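# Lay the towel flat, long sides pointing away from robot

## Task

Spread the towel on the table as a single flat layer whose long sides run straight ahead from the robot toward the far table edge. It must keep at least one finger-width from the table edge, two finger-widths from the basket rim, and more than a hand-width from each arm's column. The basket must stay upright with its full base on the table, no more than three finger-widths from its starting spot and turned about the same way. At the end the grippers must have released everything and moved away, and the result must hold without the robot touching anything.

## Robot and tools

Robot: two arms, left_arm and right_arm, each with six joints and a parallel gripper. Cameras: cam_head_left, cam_head_right, cam_high, cam_left_wrist, cam_right_wrist, all 504x504 pixels.

Frame: every gripper pose in a result is in one shared scene frame. The origin sits on the tabletop midway between the arms, +x points out over the table, +z points up, and left_arm is on the +y side. The names left and right belong to the arms, not to image sides. Positions are in metres, orientation is a wxyz quaternion. The reported point lies between the finger pads, about 1 cm short of the fingertips; fingers point along the gripper's +z and close along its y. Reported hand positions can be off, more so at long reach.

Joint order (used in every row and every per-joint list): wrist roll, shoulder, elbow, waist, wrist yaw, wrist pitch. A row is 14 numbers, each in [-1, 1]: the six joints then the opening for left_arm, then the same seven for right_arm. Send all 14 even when one arm is idle. Joint numbers are scaled: 1.0 equals 2.022 rad (wrist roll), 1.32 (shoulder), 1.276 (elbow), 1.264 (waist), 1.686 (wrist yaw), 1.83 (wrist pitch). Stated joint ranges in rad: waist -2.880..2.880, shoulder 0.000..3.142, elbow 0.000..3.019, wrist pitch -1.693..1.571, wrist yaw -1.571..1.571, wrist roll -2.094..2.094; true ends may differ by up to 0.019 rad. The opening number is absolute, not an offset: +1 fully open, -1 closed.

execute_actions(actions): a list of up to 15 actions; each action is a list of up to 15 rows; each row runs one step of 1/30 s, and a short action repeats its final row to fill 15 steps. Joint numbers are offsets from the angles the arm had when that action began (for the first action, the last reported angles), not from the prior row. An action that pushes any joint more than 0.019 rad beyond its range is rejected for both arms; a malformed action, or a bad first action, rejects the whole call. An empty list just returns state and images. A joint driven to its end gets clamped and the result may print "joint sent to its limit"; absence of that line does not prove room remains.

move(target, speed, blocking): target is one 14-number row; joint numbers are offsets from the "Joint positions" of the latest result showing them. All joints share a common progress fraction, so grippers trace curves. speed in rad/s (0.01 to 2, default 0.5) caps the joint with the longest path; paths last 0.5 to 10 s. Moves ignore obstacles and the other arm, and the arm tip moves faster the farther it is from a rotating joint. Faster moves strike harder, and aiming past a contact presses harder. Finger openings are applied immediately. The added "move:" line reports how it ended (done, off_target, moving, held, fault), limits=held or limits=none, and each arm's joint farthest from its target. With blocking=false you get a result after 0.5 s; poll with wait(0), and before sending another move or action, wait or stop until the move is reported finished.

wait(seconds): 0 to 10; arms hold their last command; returns early when a running move ends. stop(): brakes a running move (needs room, more when fast); fingers continue. zoom_image(camera, region): region [x0, y0, x1, y1] in pixels from the top-left of that camera's latest image, at most 504 by 504. finished_scene(scene): ends the current scene, passing its number; irreversible, and the task must already be satisfied and stable.

Result lines: Joint positions and Joint velocities list each arm's joints in the order above (rad, rad/s) plus the finger-pad gap (m; 0.094 when fully open). Joint targets shows where joints are currently driven. grip_measured is the opening on the command scale; each gripper may read off by about 1 mm. "joint command not followed" means a clearance check altered some joint targets. FAULT, MOTOR HOT (from 85 °C) and OVER-TEMPERATURE FAULT (at 100 °C the arm goes limp and falls) signal stops.

Motion limits: each step, a joint's target stays within a fixed lead of its measured angle (waist 0.264, shoulder 0.32, elbow 0.276, wrist pitch 0.33, wrist yaw 0.186, wrist roll 0.522 rad), and targets are scaled back if they would move the gripper over 70 mm from its measured spot, so big changes span several actions; finish unfinished motion with a new command. Zero offsets can let an arm sag: in a reply's first call send offsets back to the wanted angles, then zeros, increasing the aim if a joint lags. The simulation runs on while you compose a reply, holding the last command.

Gripping: to hold, command an opening below grip_measured, about 0.03 below for a firm grip, less for lighter. Finger force is roughly 50-62 N per pad, less on thin items under 2 mm. Held items may be tugged briefly. Holding loads heats motors.

Avoid: dropping or knocking anything off the table (fails the task), slams, hard pushes, the arms striking or pressing each other, and leaving things that stay only because the robot holds them. Release and retract before finishing.

Each tool is called after "Request:" in YAML: its name, and indented under it one key for each argument.

## Session

Request:
execute_actions:
  actions: []

Scene clock: 0.00 s.
left_arm: end_effector_position=(+0.0591, +0.1598, +0.1158) grip_measured=+1.000 end_effector_quat_wxyz=(-0.152, +0.931, +0.332, -0.003) | right_arm: end_effector_position=(+0.4660, -0.5702, +0.3809) grip_measured=+1.000 end_effector_quat_wxyz=(-0.047, +0.673, +0.586, +0.449)
Joint names: [wrist roll, shoulder, elbow, waist, wrist yaw, wrist pitch]
Joint positions: left_arm=[ 1.533  0.86   0.564 -0.831 -0.087 -1.567  0.094] | right_arm=[ 1.     1.521  1.638 -0.689 -0.937 -1.654  0.094]
Joint velocities: left_arm=[ 0.037 -0.015  0.002  0.015 -0.007 -0.017  0.   ] | right_arm=[-0.007 -0.015 -0.007  0.005  0.051 -0.002  0.   ]
Motor temperatures (°C, as the motors report them): left_arm=[25 24 23 22 26 26] | right_arm=[23 25 25 24 25 25]
Joint targets: left_arm=[1.533 0.860 0.584 -0.831 -0.087 -1.568] | right_arm=[1.000 1.519 1.664 -0.689 -0.937 -1.653]

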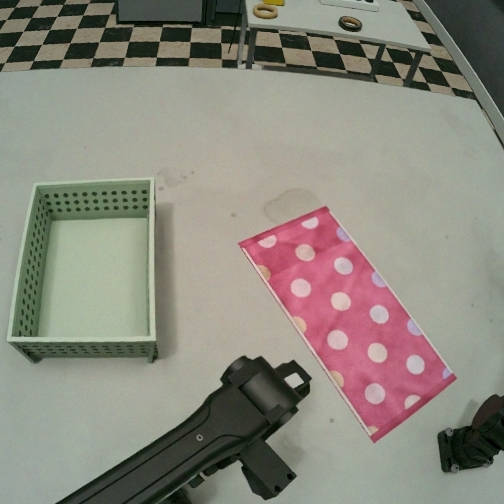

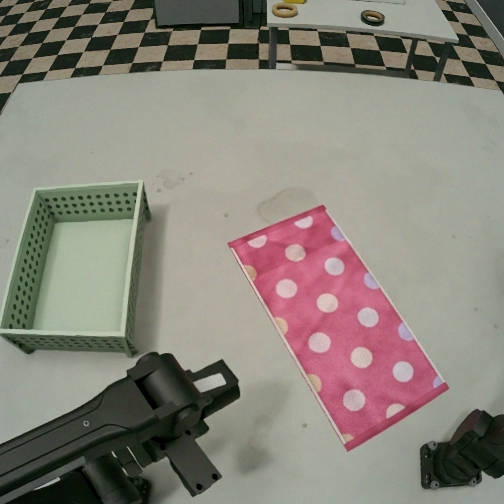

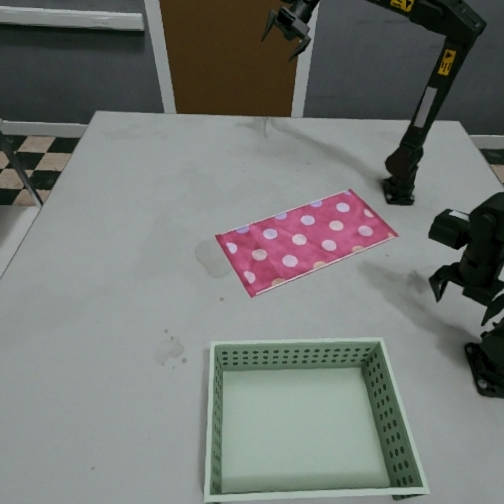

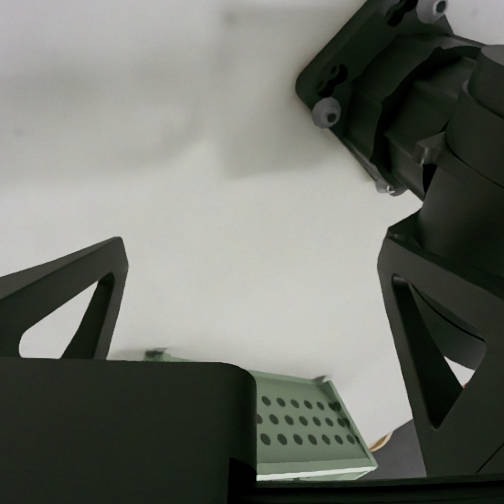

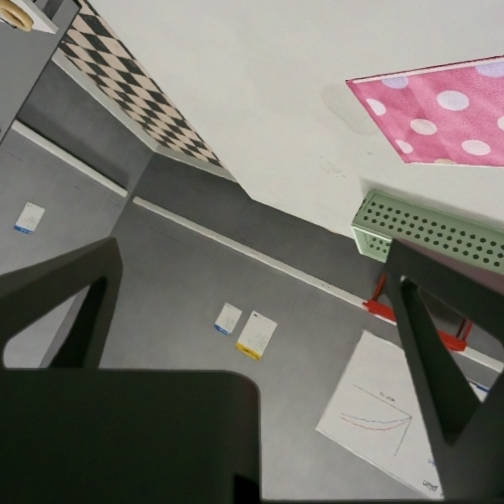

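Request:
zoom_image:
  camera: "cam_head_left"
  region: [220,190,480,450]

Request:
zoom_image:
  camera: "cam_high"
  region: [200,160,420,320]

Request:
move:
  target: [-0.758,0,0.3,0.657,0.052,0.2,1,-0.495,0,0,0.545,0.556,0,1]
  speed: 1

Region (220, 190, 480, 450) of cam_head_left's 504x504 image, scaled by 1.938, with more detail than that image has.

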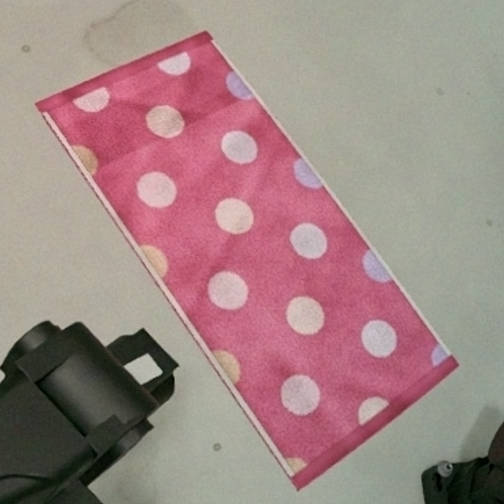

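Region (200, 160, 420, 320) of cam_high's 504x504 image, scaled by 2.291, with more detail than that image has; it fills the top 367 rows of this view, and the rest is white.

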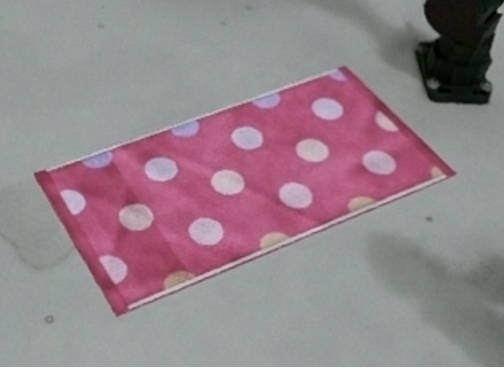

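Scene clock: 7.13 s.
left_arm: end_effector_position=(+0.2743, +0.2222, +0.2516) grip_measured=+1.000 end_effector_quat_wxyz=(+0.195, +0.044, +0.980, -0.005) | right_arm: end_effector_position=(+0.4915, -0.3850, +0.3109) grip_measured=+1.000 end_effector_quat_wxyz=(+0.017, +0.020, +1.000, +0.001)
Joint names: [wrist roll, shoulder, elbow, waist, wrist yaw, wrist pitch]
Joint positions: left_arm=[ 0.008  0.86   0.904 -0.002 -0.005 -1.223  0.094] | right_arm=[ 0.009  1.521  1.638  0.006 -0.002 -1.654  0.094]
Joint velocities: left_arm=[-0.007  0.005 -0.017  0.005 -0.007  0.002  0.   ] | right_arm=[-0.007  0.005 -0.012 -0.015 -0.022 -0.007  0.   ]
Motor temperatures (°C, as the motors report them): left_arm=[25 24 25 22 26 26] | right_arm=[23 26 26 24 25 25]
Joint targets: left_arm=[0.000 0.860 0.947 -0.001 0.000 -1.202] | right_arm=[-0.001 1.521 1.638 0.000 0.001 -1.654]
move: off_target (left_arm); limits=none; left_arm: farthest joint: the elbow, 0.043 radians from its target (0.383 radians at the start); right_arm: farthest joint: the wrist roll, 0.010 radians from its target (1.001 radians at the start)

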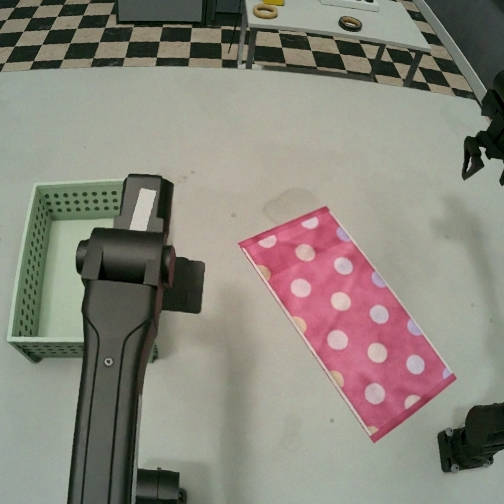

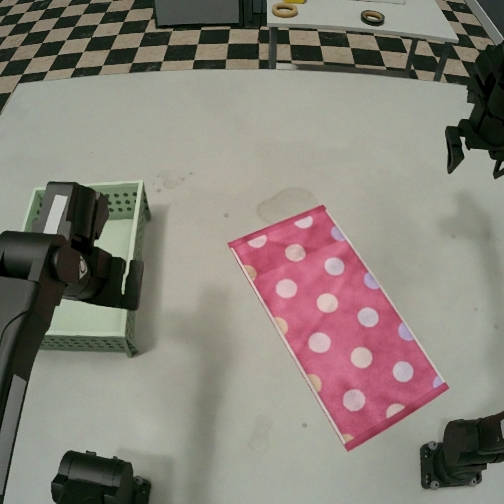

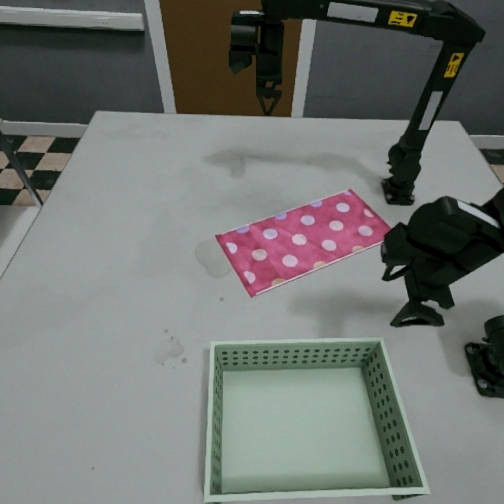

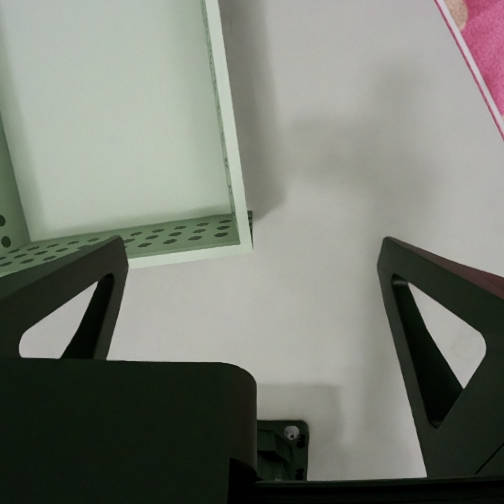

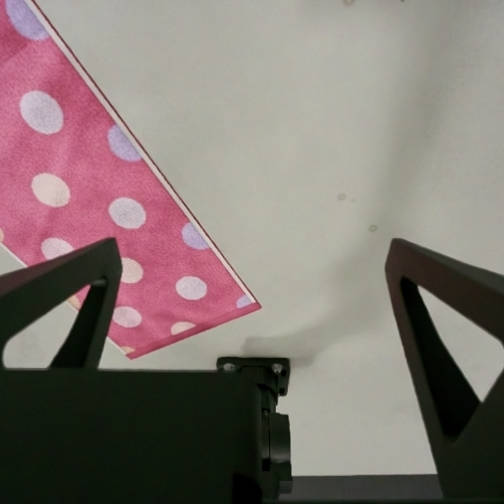

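Request:
move:
  target: [0,0,0,0,0,-0.2,1,0,0.25,0,0,0,0,1]
  speed: 1

Request:
move:
  target: [0,0.3,0.2,-0.3,0,0.1,1,0,0,-0.15,0.3,0,0.25,1]
  speed: 1

Scene clock: 15.50 s.
left_arm: end_effector_position=(+0.1915, +0.2290, +0.2332) grip_measured=+1.000 end_effector_quat_wxyz=(+0.022, +0.045, +0.999, +0.002) | right_arm: end_effector_position=(+0.5192, -0.3859, +0.1418) grip_measured=+1.000 end_effector_quat_wxyz=(-0.171, +0.020, +0.985, +0.003)
Joint names: [wrist roll, shoulder, elbow, waist, wrist yaw, wrist pitch]
Joint positions: left_arm=[ 0.008  0.86   0.904 -0.002 -0.005 -1.57   0.094] | right_arm=[ 0.008  1.875  1.614  0.006 -0.002 -1.654  0.094]
Joint velocities: left_arm=[ 0.037 -0.015 -0.002  0.015  0.007 -0.002  0.   ] | right_arm=[ 0.007 -0.005  0.022 -0.005 -0.007 -0.007  0.   ]
Motor temperatures (°C, as the motors report them): left_arm=[25 24 28 22 26 26] | right_arm=[23 26 27 24 25 25]
Joint targets: left_arm=[0.009 0.860 0.904 -0.002 -0.005 -1.589] | right_arm=[0.009 1.851 1.638 0.006 -0.002 -1.654]
move: off_target (right_arm); limits=none; left_arm: farthest joint: the wrist pitch, 0.019 radians from its target (0.366 radians at the start); right_arm: farthest joint: the shoulder, 0.024 radians from its target (0.330 radians at the start)

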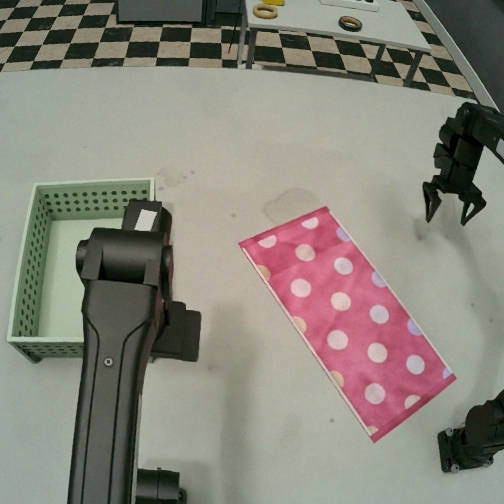

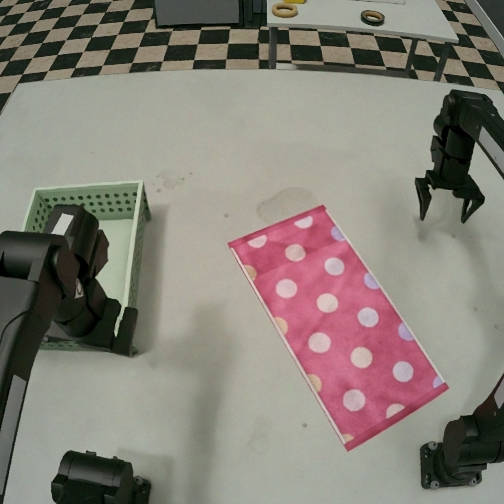

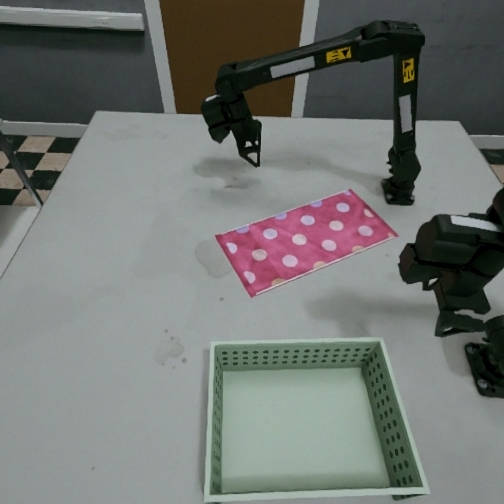

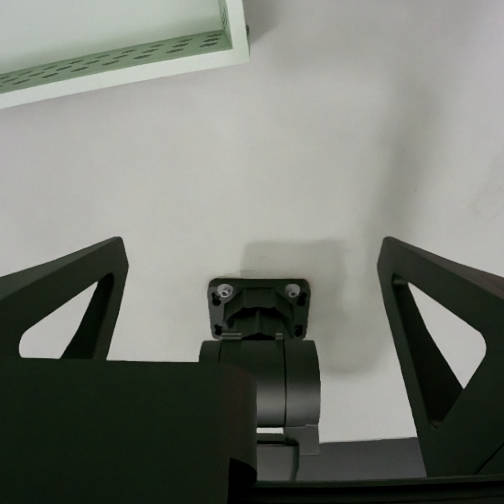

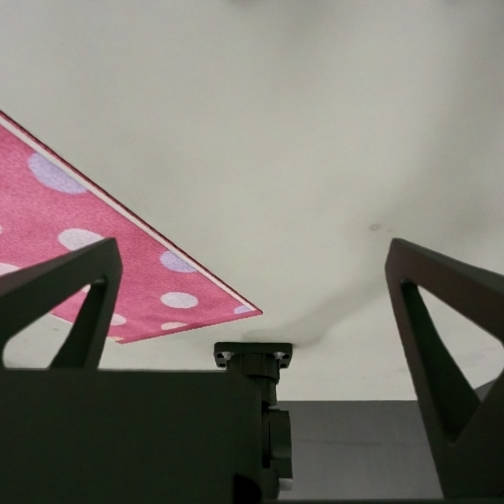

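Scene clock: 16.77 s.
left_arm: end_effector_position=(+0.2905, +0.0869, +0.2113) grip_measured=+1.000 end_effector_quat_wxyz=(+0.013, +0.235, +0.972, -0.001) | right_arm: end_effector_position=(+0.5233, -0.1948, +0.0592) grip_measured=+1.000 end_effector_quat_wxyz=(-0.045, -0.167, +0.985, -0.006)
Joint names: [wrist roll, shoulder, elbow, waist, wrist yaw, wrist pitch]
Joint positions: left_arm=[ 0.008  1.259  1.115 -0.388 -0.005 -1.401  0.094] | right_arm=[ 0.008  1.875  1.421  0.381 -0.003 -1.209  0.094]
Joint velocities: left_arm=[-0.037  0.015 -0.007 -0.005  0.051 -0.012  0.   ] | right_arm=[ 0.037 -0.015 -0.012  0.005 -0.007  0.007  0.   ]
Motor temperatures (°C, as the motors report them): left_arm=[25 25 28 22 26 26] | right_arm=[23 26 27 24 25 25]
Joint targets: left_arm=[0.008 1.256 1.159 -0.381 -0.005 -1.387] | right_arm=[0.008 1.875 1.423 0.385 -0.002 -1.196]
move: off_target (left_arm); limits=none; left_arm: farthest joint: the elbow, 0.044 radians from its target (0.255 radians at the start); right_arm: farthest joint: the wrist pitch, 0.012 radians from its target (0.457 radians at the start)

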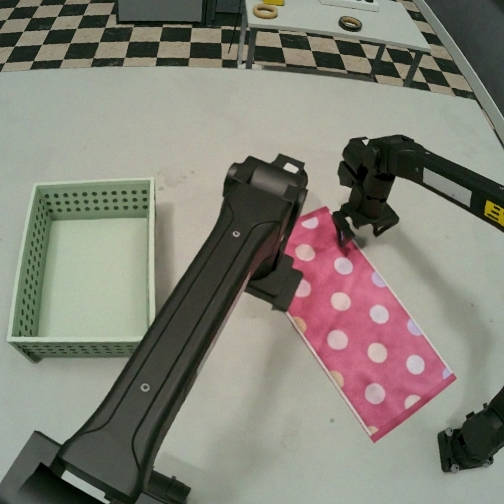

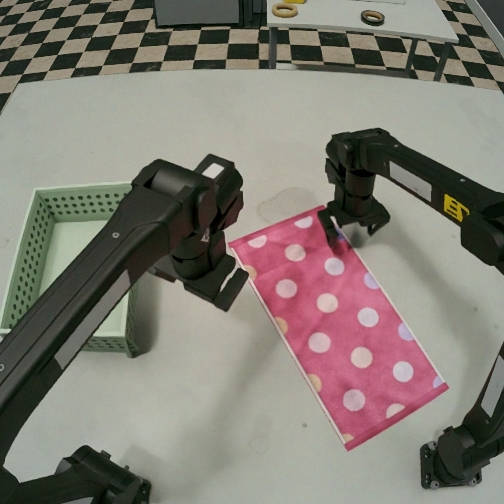

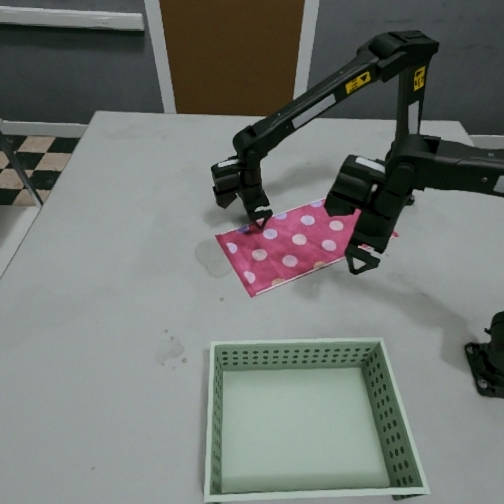

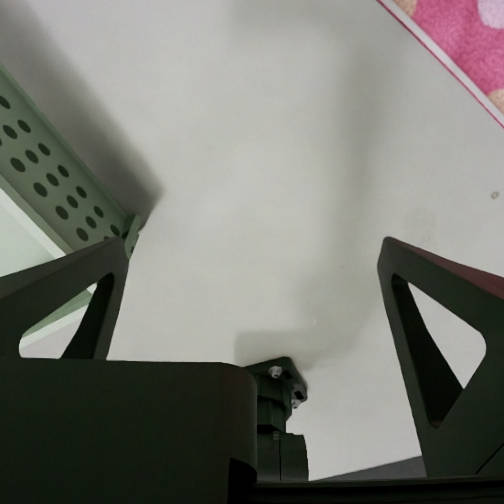

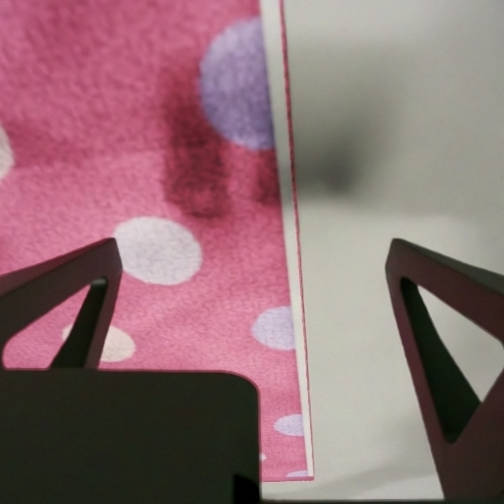

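Request:
move:
  target: [-0.476,0,0,0,0,0,1,0.199,-0.685,-0.735,0.392,0,0.075,1]
  speed: 1

Request:
move:
  target: [0,0.725,0.72,-0.045,0,0.045,1,0,0,0,0,0,0,1]
  speed: 1

Scene clock: 48.23 s.
left_arm: end_effector_position=(+0.2904, +0.0870, +0.2113) grip_measured=+1.000 end_effector_quat_wxyz=(+0.011, -0.237, +0.971, -0.006) | right_arm: end_effector_position=(+0.1652, -0.2247, +0.0529) grip_measured=+1.000 end_effector_quat_wxyz=(-0.006, -0.215, +0.977, -0.003)
Joint names: [wrist roll, shoulder, elbow, waist, wrist yaw, wrist pitch]
Joint positions: left_arm=[-0.946  1.259  1.115 -0.388 -0.005 -1.401  0.094] | right_arm=[ 0.402  0.973  0.473  0.872 -0.003 -1.084  0.094]
Joint velocities: left_arm=[ 0.022 -0.024  0.007 -0.005 -0.007 -0.012  0.   ] | right_arm=[ 0.022 -0.015  0.002 -0.005  0.022  0.007  0.   ]
Motor temperatures (°C, as the motors report them): left_arm=[25 25 32 22 26 26] | right_arm=[23 28 28 24 25 25]
Joint targets: left_arm=[-0.954 1.259 1.115 -0.388 -0.005 -1.401] | right_arm=[0.411 0.971 0.483 0.877 -0.003 -1.071]
move: done; limits=none; left_arm: farthest joint: the wrist roll, 0.008 radians from its target (0.963 radians at the start); right_arm: farthest joint: the wrist pitch, 0.013 radians from its target (0.137 radians at the start)

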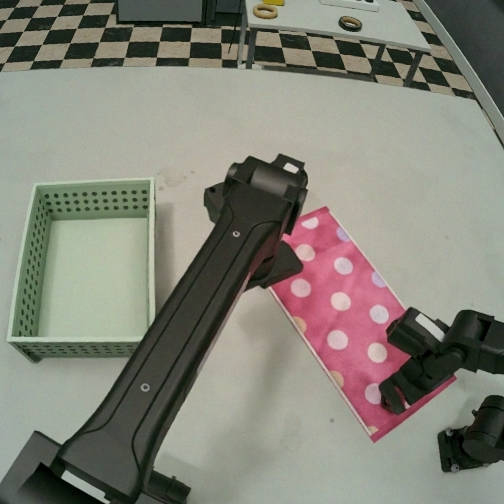

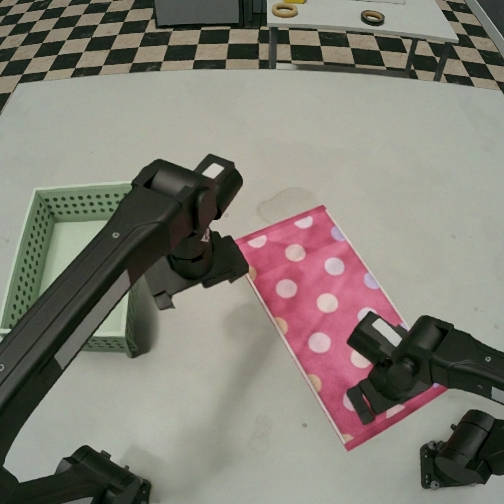

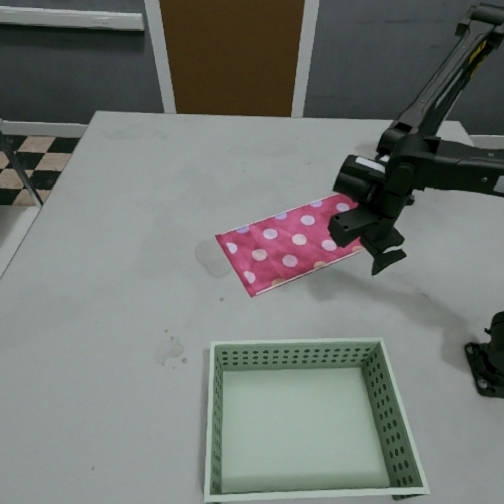

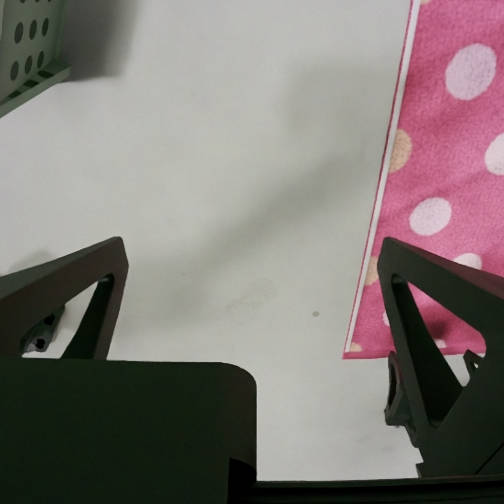

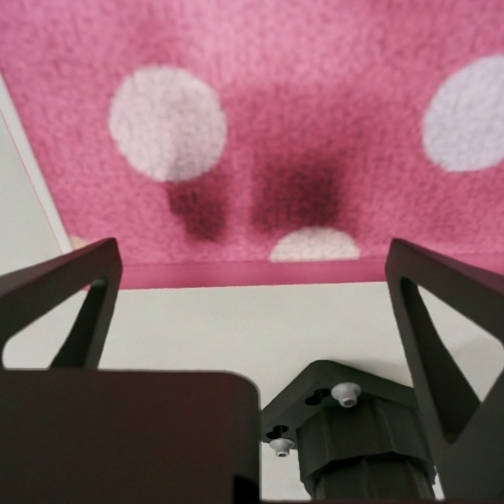

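Scene clock: 49.93 s.
left_arm: end_effector_position=(+0.5631, -0.0913, +0.0589) grip_measured=+1.000 end_effector_quat_wxyz=(+0.006, -0.211, +0.977, -0.002) | right_arm: end_effector_position=(+0.1652, -0.2247, +0.0529) grip_measured=+1.000 end_effector_quat_wxyz=(-0.006, -0.215, +0.977, -0.003)
Joint names: [wrist roll, shoulder, elbow, waist, wrist yaw, wrist pitch]
Joint positions: left_arm=[-0.946  2.219  1.991 -0.441 -0.005 -1.331  0.094] | right_arm=[ 0.402  0.973  0.473  0.872 -0.003 -1.084  0.094]
Joint velocities: left_arm=[-0.051  0.005 -0.027 -0.024  0.007  0.007  0.   ] | right_arm=[ 0.007 -0.015 -0.002 -0.024 -0.066 -0.007  0.   ]
Motor temperatures (°C, as the motors report them): left_arm=[25 26 32 22 26 26] | right_arm=[23 28 28 24 25 25]
Joint targets: left_arm=[-0.946 2.216 2.034 -0.445 -0.005 -1.318] | right_arm=[0.402 0.973 0.473 0.872 -0.003 -1.084]
move: off_target (left_arm); limits=none; left_arm: farthest joint: the elbow, 0.043 radians from its target (0.918 radians at the start); right_arm: farthest joint: the waist, 0.000 radians from its target (0.000 radians at the start)

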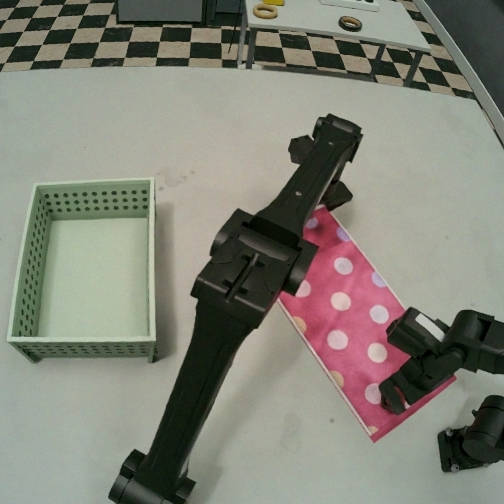

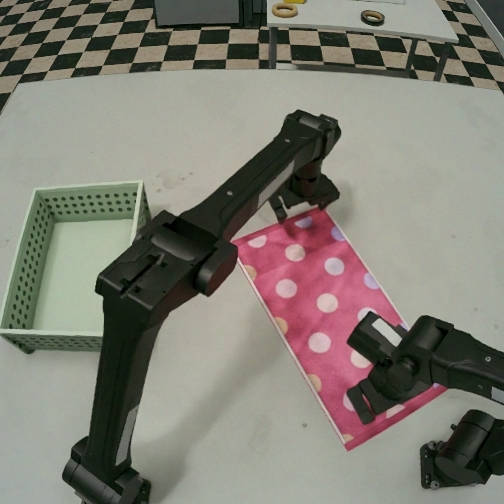

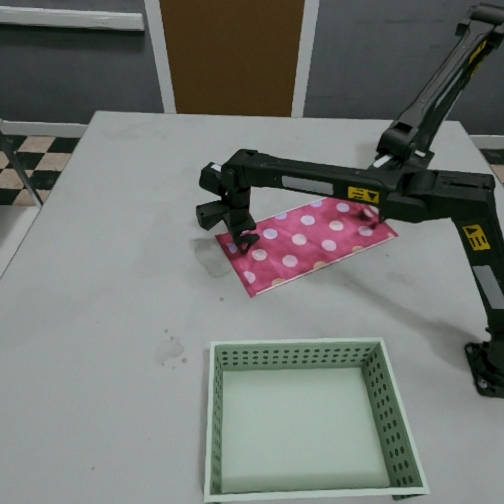

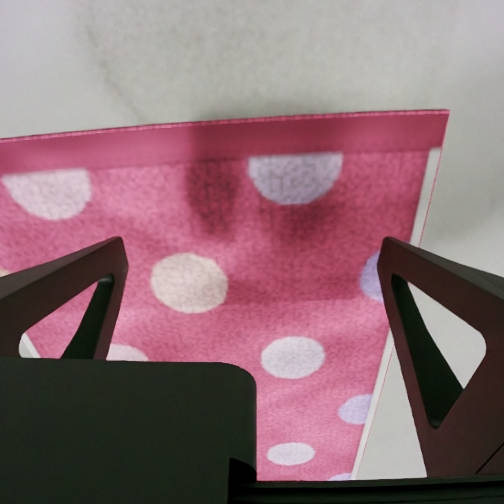

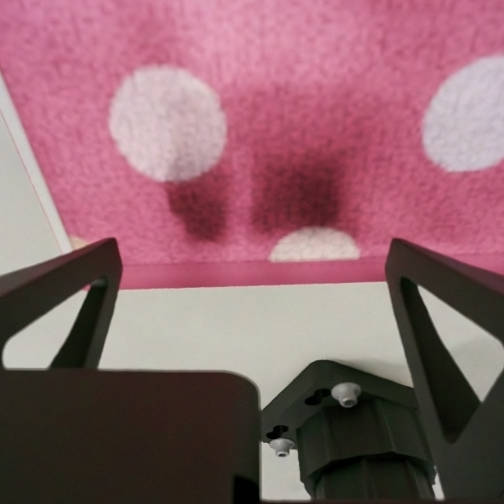

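Request:
move:
  target: [-0.015,0.04,-0.04,0,0,0.04,1,-0.01,0.075,-0.06,0,0,0.1,1]
  speed: 0.2

Scene clock: 53.80 s.
left_arm: end_effector_position=(+0.5579, -0.0883, +0.0249) grip_measured=+1.000 end_effector_quat_wxyz=(-0.001, -0.222, +0.975, +0.005) | right_arm: end_effector_position=(+0.1644, -0.2253, +0.0159) grip_measured=+1.000 end_effector_quat_wxyz=(-0.004, -0.221, +0.975, -0.000)
Joint names: [wrist roll, shoulder, elbow, waist, wrist yaw, wrist pitch]
Joint positions: left_arm=[-0.969  2.243  1.941 -0.441 -0.005 -1.277  0.094] | right_arm=[ 0.389  1.053  0.402  0.872 -0.004 -0.926  0.094]
Joint velocities: left_arm=[-0.022  0.005 -0.012  0.015 -0.037 -0.017  0.   ] | right_arm=[-0.037 -0.005 -0.002  0.005  0.037 -0.027  0.   ]
Motor temperatures (°C, as the motors report them): left_arm=[25 27 32 22 26 26] | right_arm=[23 27 28 24 25 25]
Joint targets: left_arm=[-0.976 2.272 1.940 -0.441 -0.005 -1.257] | right_arm=[0.381 1.072 0.397 0.872 -0.003 -0.901]
move: off_target (left_arm, right_arm); limits=none; left_arm: farthest joint: the shoulder, 0.029 radians from its target (0.053 radians at the start); right_arm: farthest joint: the wrist pitch, 0.025 radians from its target (0.183 radians at the start)

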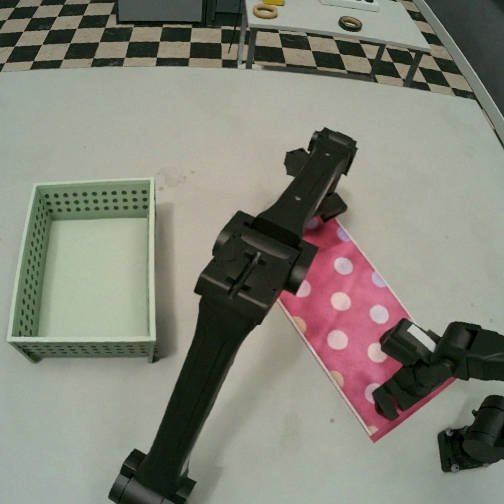

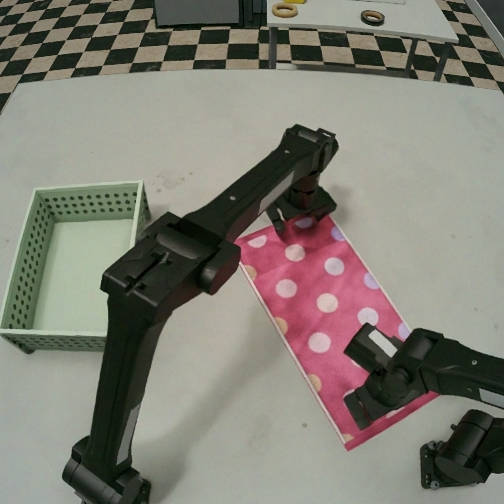

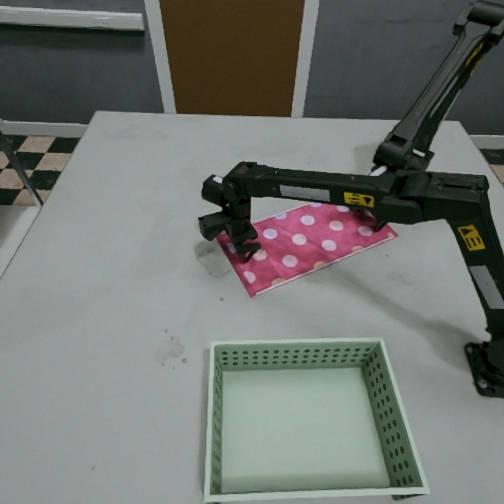

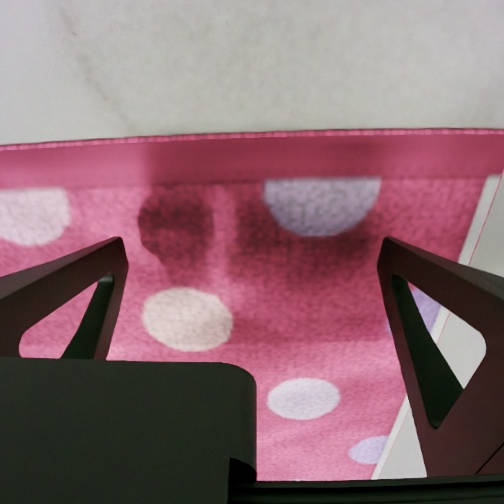

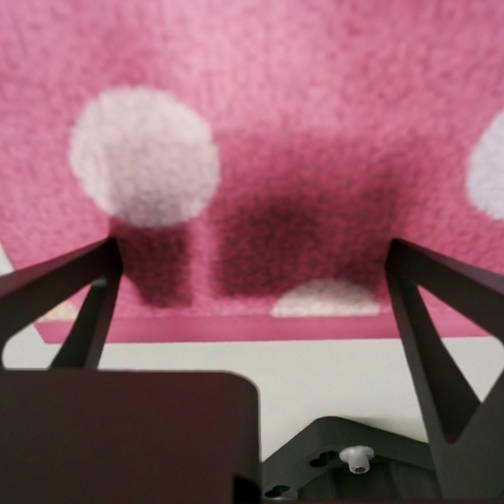

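Request:
move:
  target: [0,0.04,-0.03,0,0,0.02,1,0,0.015,-0.015,0,0,0.01,1]
  speed: 0.1

Scene clock: 56.43 s.
left_arm: end_effector_position=(+0.5524, -0.0852, +0.0118) grip_measured=+1.000 end_effector_quat_wxyz=(-0.007, -0.222, +0.975, +0.010) | right_arm: end_effector_position=(+0.1642, -0.2256, +0.0157) grip_measured=+1.000 end_effector_quat_wxyz=(-0.004, -0.221, +0.975, -0.000)
Joint names: [wrist roll, shoulder, elbow, waist, wrist yaw, wrist pitch]
Joint positions: left_arm=[-0.969  2.248  1.914 -0.441 -0.005 -1.26   0.094] | right_arm=[ 0.389  1.053  0.401  0.872 -0.004 -0.926  0.094]
Joint velocities: left_arm=[ 0.007 -0.005  0.002 -0.005  0.007 -0.002  0.   ] | right_arm=[-0.007 -0.005  0.002  0.005 -0.007  0.017  0.   ]
Motor temperatures (°C, as the motors report them): left_arm=[25 27 31 22 26 26] | right_arm=[23 27 28 24 25 25]
Joint targets: left_arm=[-0.969 2.296 1.903 -0.441 -0.005 -1.240] | right_arm=[0.389 1.073 0.383 0.872 -0.004 -0.908]
move: off_target (left_arm); limits=none; left_arm: farthest joint: the shoulder, 0.047 radians from its target (0.053 radians at the start); right_arm: farthest joint: the shoulder, 0.020 radians from its target (0.020 radians at the start)

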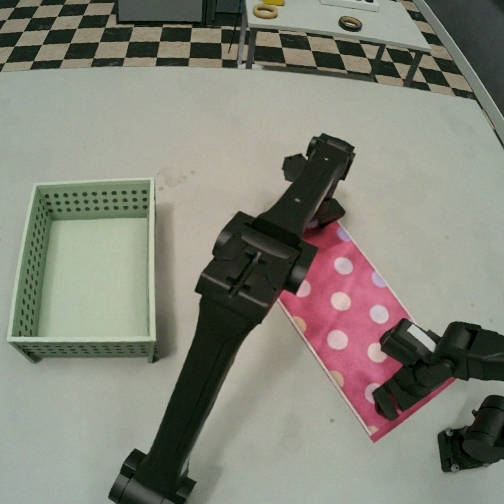

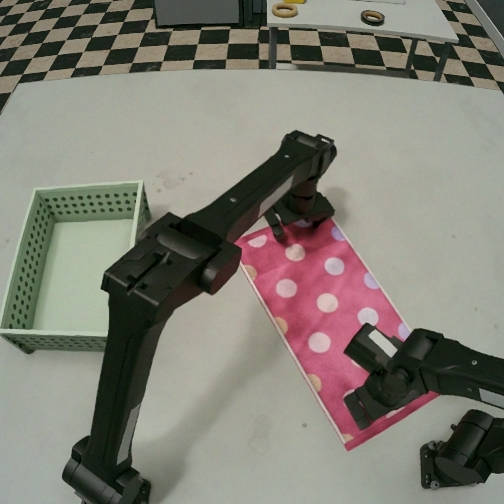

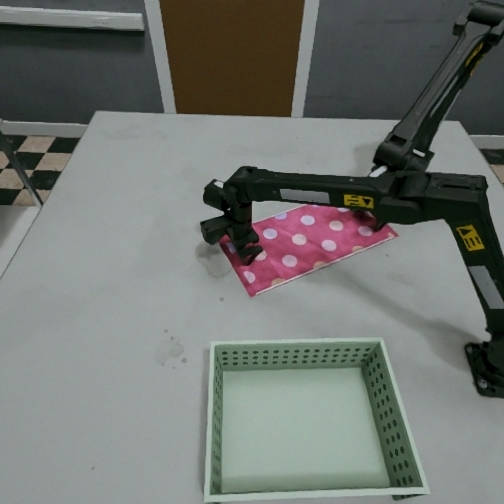

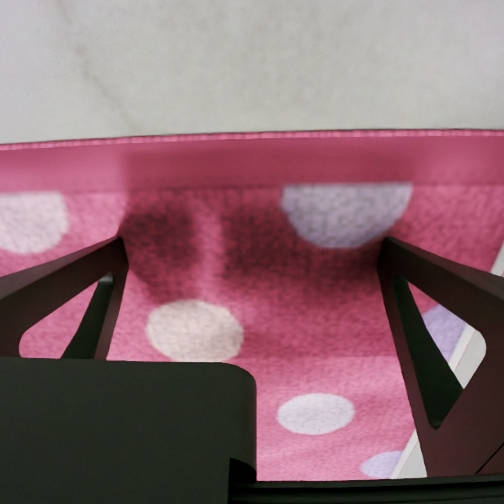

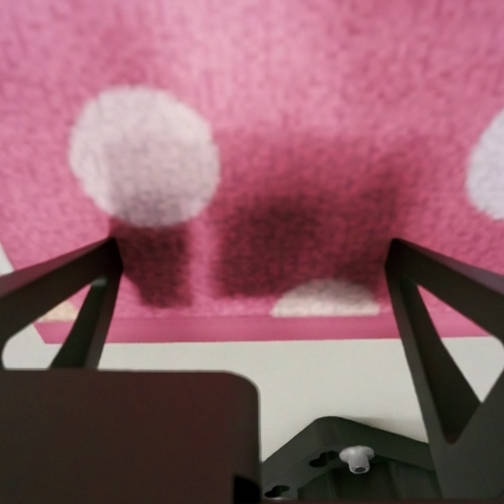

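Request:
move:
  target: [0.078,0.055,0.05,0,0,0.01,1,0.154,0.116,0.058,0.128,0,0.035,1]
  speed: 0.2

Scene clock: 62.93 s.
left_arm: end_effector_position=(+0.5600, -0.0895, +0.0117) grip_measured=+1.000 end_effector_quat_wxyz=(-0.003, -0.149, +0.989, +0.005) | right_arm: end_effector_position=(+0.1568, -0.1859, +0.0163) grip_measured=+1.000 end_effector_quat_wxyz=(-0.009, -0.152, +0.988, -0.007)
Joint names: [wrist roll, shoulder, elbow, waist, wrist yaw, wrist pitch]
Joint positions: left_arm=[-0.819  2.265  1.943 -0.441 -0.005 -1.26   0.094] | right_arm=[ 0.674  1.161  0.472  1.017 -0.004 -0.905  0.094]
Joint velocities: left_arm=[ 0.037 -0.005 -0.017 -0.005  0.007 -0.002  0.   ] | right_arm=[ 0.037 -0.005  0.007  0.005  0.022  0.007  0.   ]
Motor temperatures (°C, as the motors report them): left_arm=[25 28 30 22 26 26] | right_arm=[23 27 28 24 25 25]
Joint targets: left_arm=[-0.811 2.321 1.978 -0.441 -0.005 -1.242] | right_arm=[0.700 1.206 0.475 1.033 -0.004 -0.862]
move: off_target (left_arm, right_arm); limits=none; left_arm: farthest joint: the shoulder, 0.056 radians from its target (0.072 radians at the start); right_arm: farthest joint: the shoulder, 0.046 radians from its target (0.153 radians at the start)

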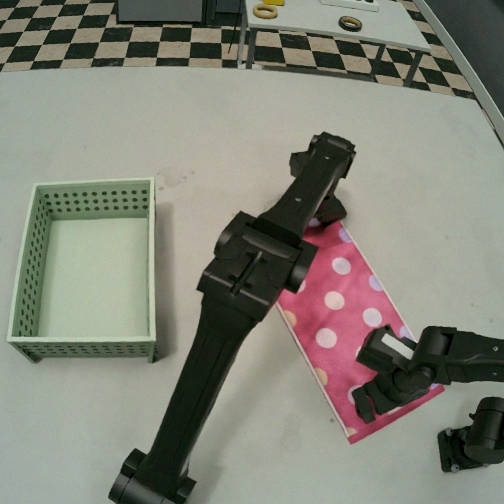

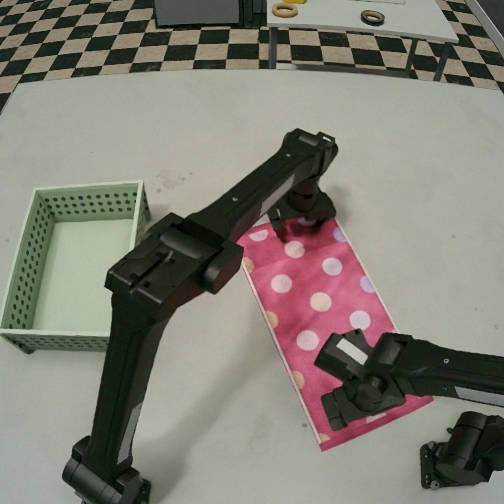

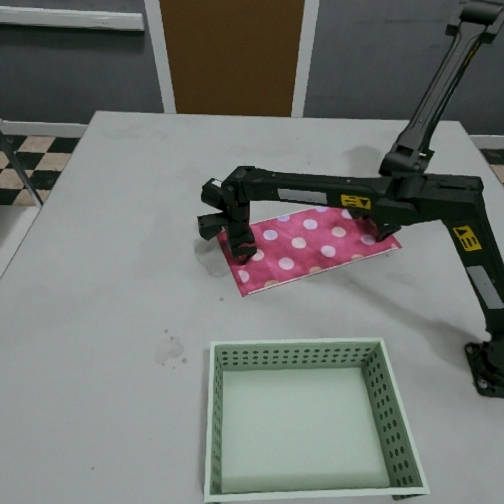

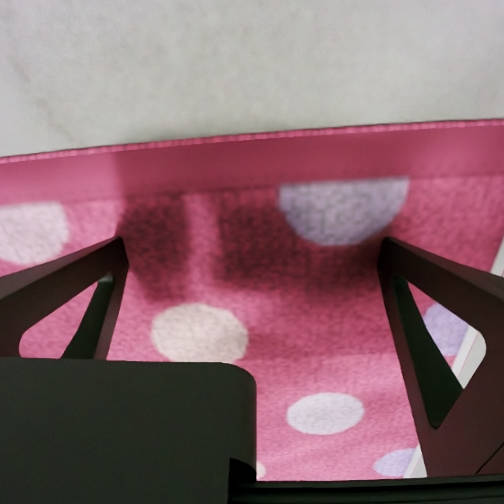

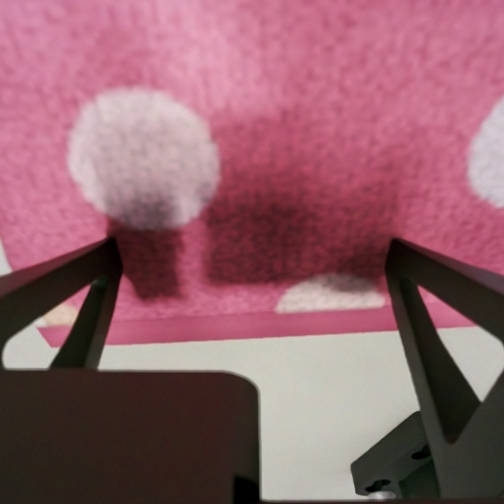

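Request:
move:
  target: [0.078,0.069,0.075,-0.008,0,-0.005,1,0.146,0.156,0.108,0.109,0,0.046,1]
  speed: 0.2

Scene clock: 68.60 s.
left_arm: end_effector_position=(+0.5743, -0.0996, +0.0119) grip_measured=+1.000 end_effector_quat_wxyz=(+0.008, -0.076, +0.997, -0.002) | right_arm: end_effector_position=(+0.1588, -0.1201, +0.0172) grip_measured=+1.000 end_effector_quat_wxyz=(-0.003, -0.077, +0.997, +0.001)
Joint names: [wrist roll, shoulder, elbow, waist, wrist yaw, wrist pitch]
Joint positions: left_arm=[-0.675  2.297  2.002 -0.443 -0.005 -1.26   0.094] | right_arm=[ 0.949  1.317  0.6    1.141 -0.006 -0.854  0.094]
Joint velocities: left_arm=[-0.066 -0.015 -0.002 -0.015  0.007  0.002  0.   ] | right_arm=[-0.022 -0.015 -0.012 -0.015 -0.051  0.022  0.   ]
Motor temperatures (°C, as the motors report them): left_arm=[25 28 31 22 26 26] | right_arm=[23 26 28 24 25 25]
Joint targets: left_arm=[-0.661 2.356 2.039 -0.451 -0.005 -1.269] | right_arm=[0.969 1.367 0.609 1.155 -0.004 -0.821]
move: off_target (left_arm, right_arm); limits=none; left_arm: farthest joint: the shoulder, 0.060 radians from its target (0.092 radians at the start); right_arm: farthest joint: the shoulder, 0.050 radians from its target (0.206 radians at the start)

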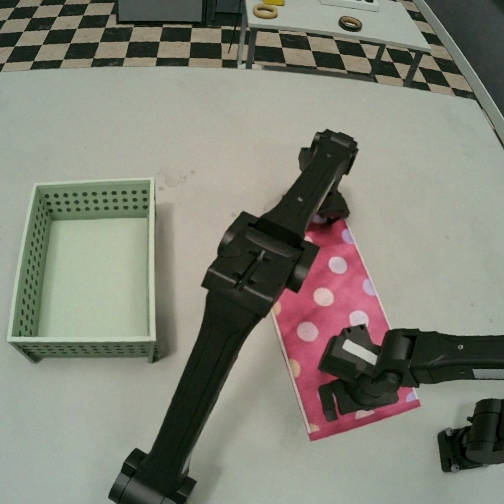

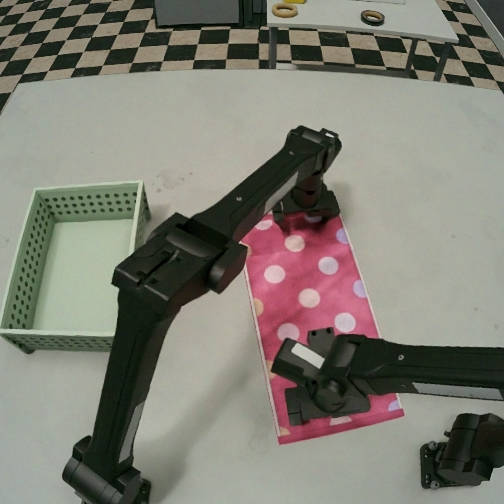

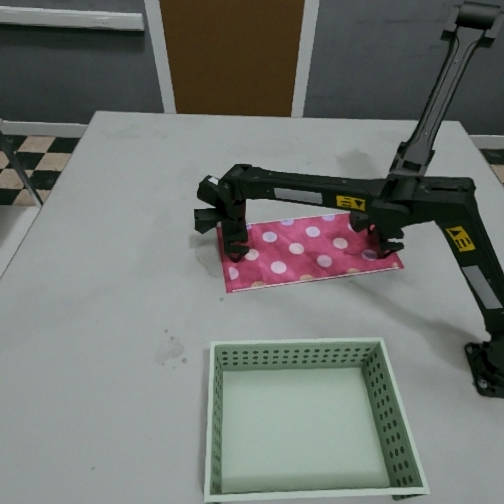

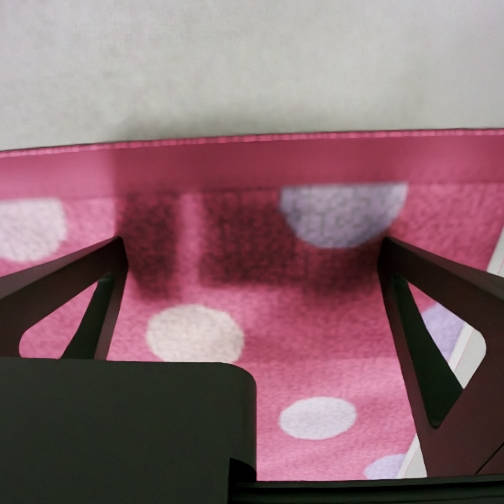

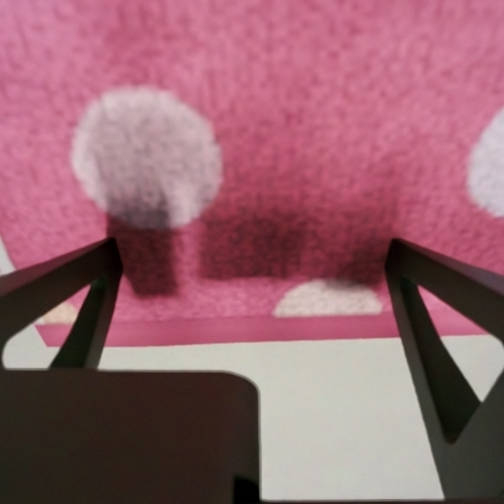

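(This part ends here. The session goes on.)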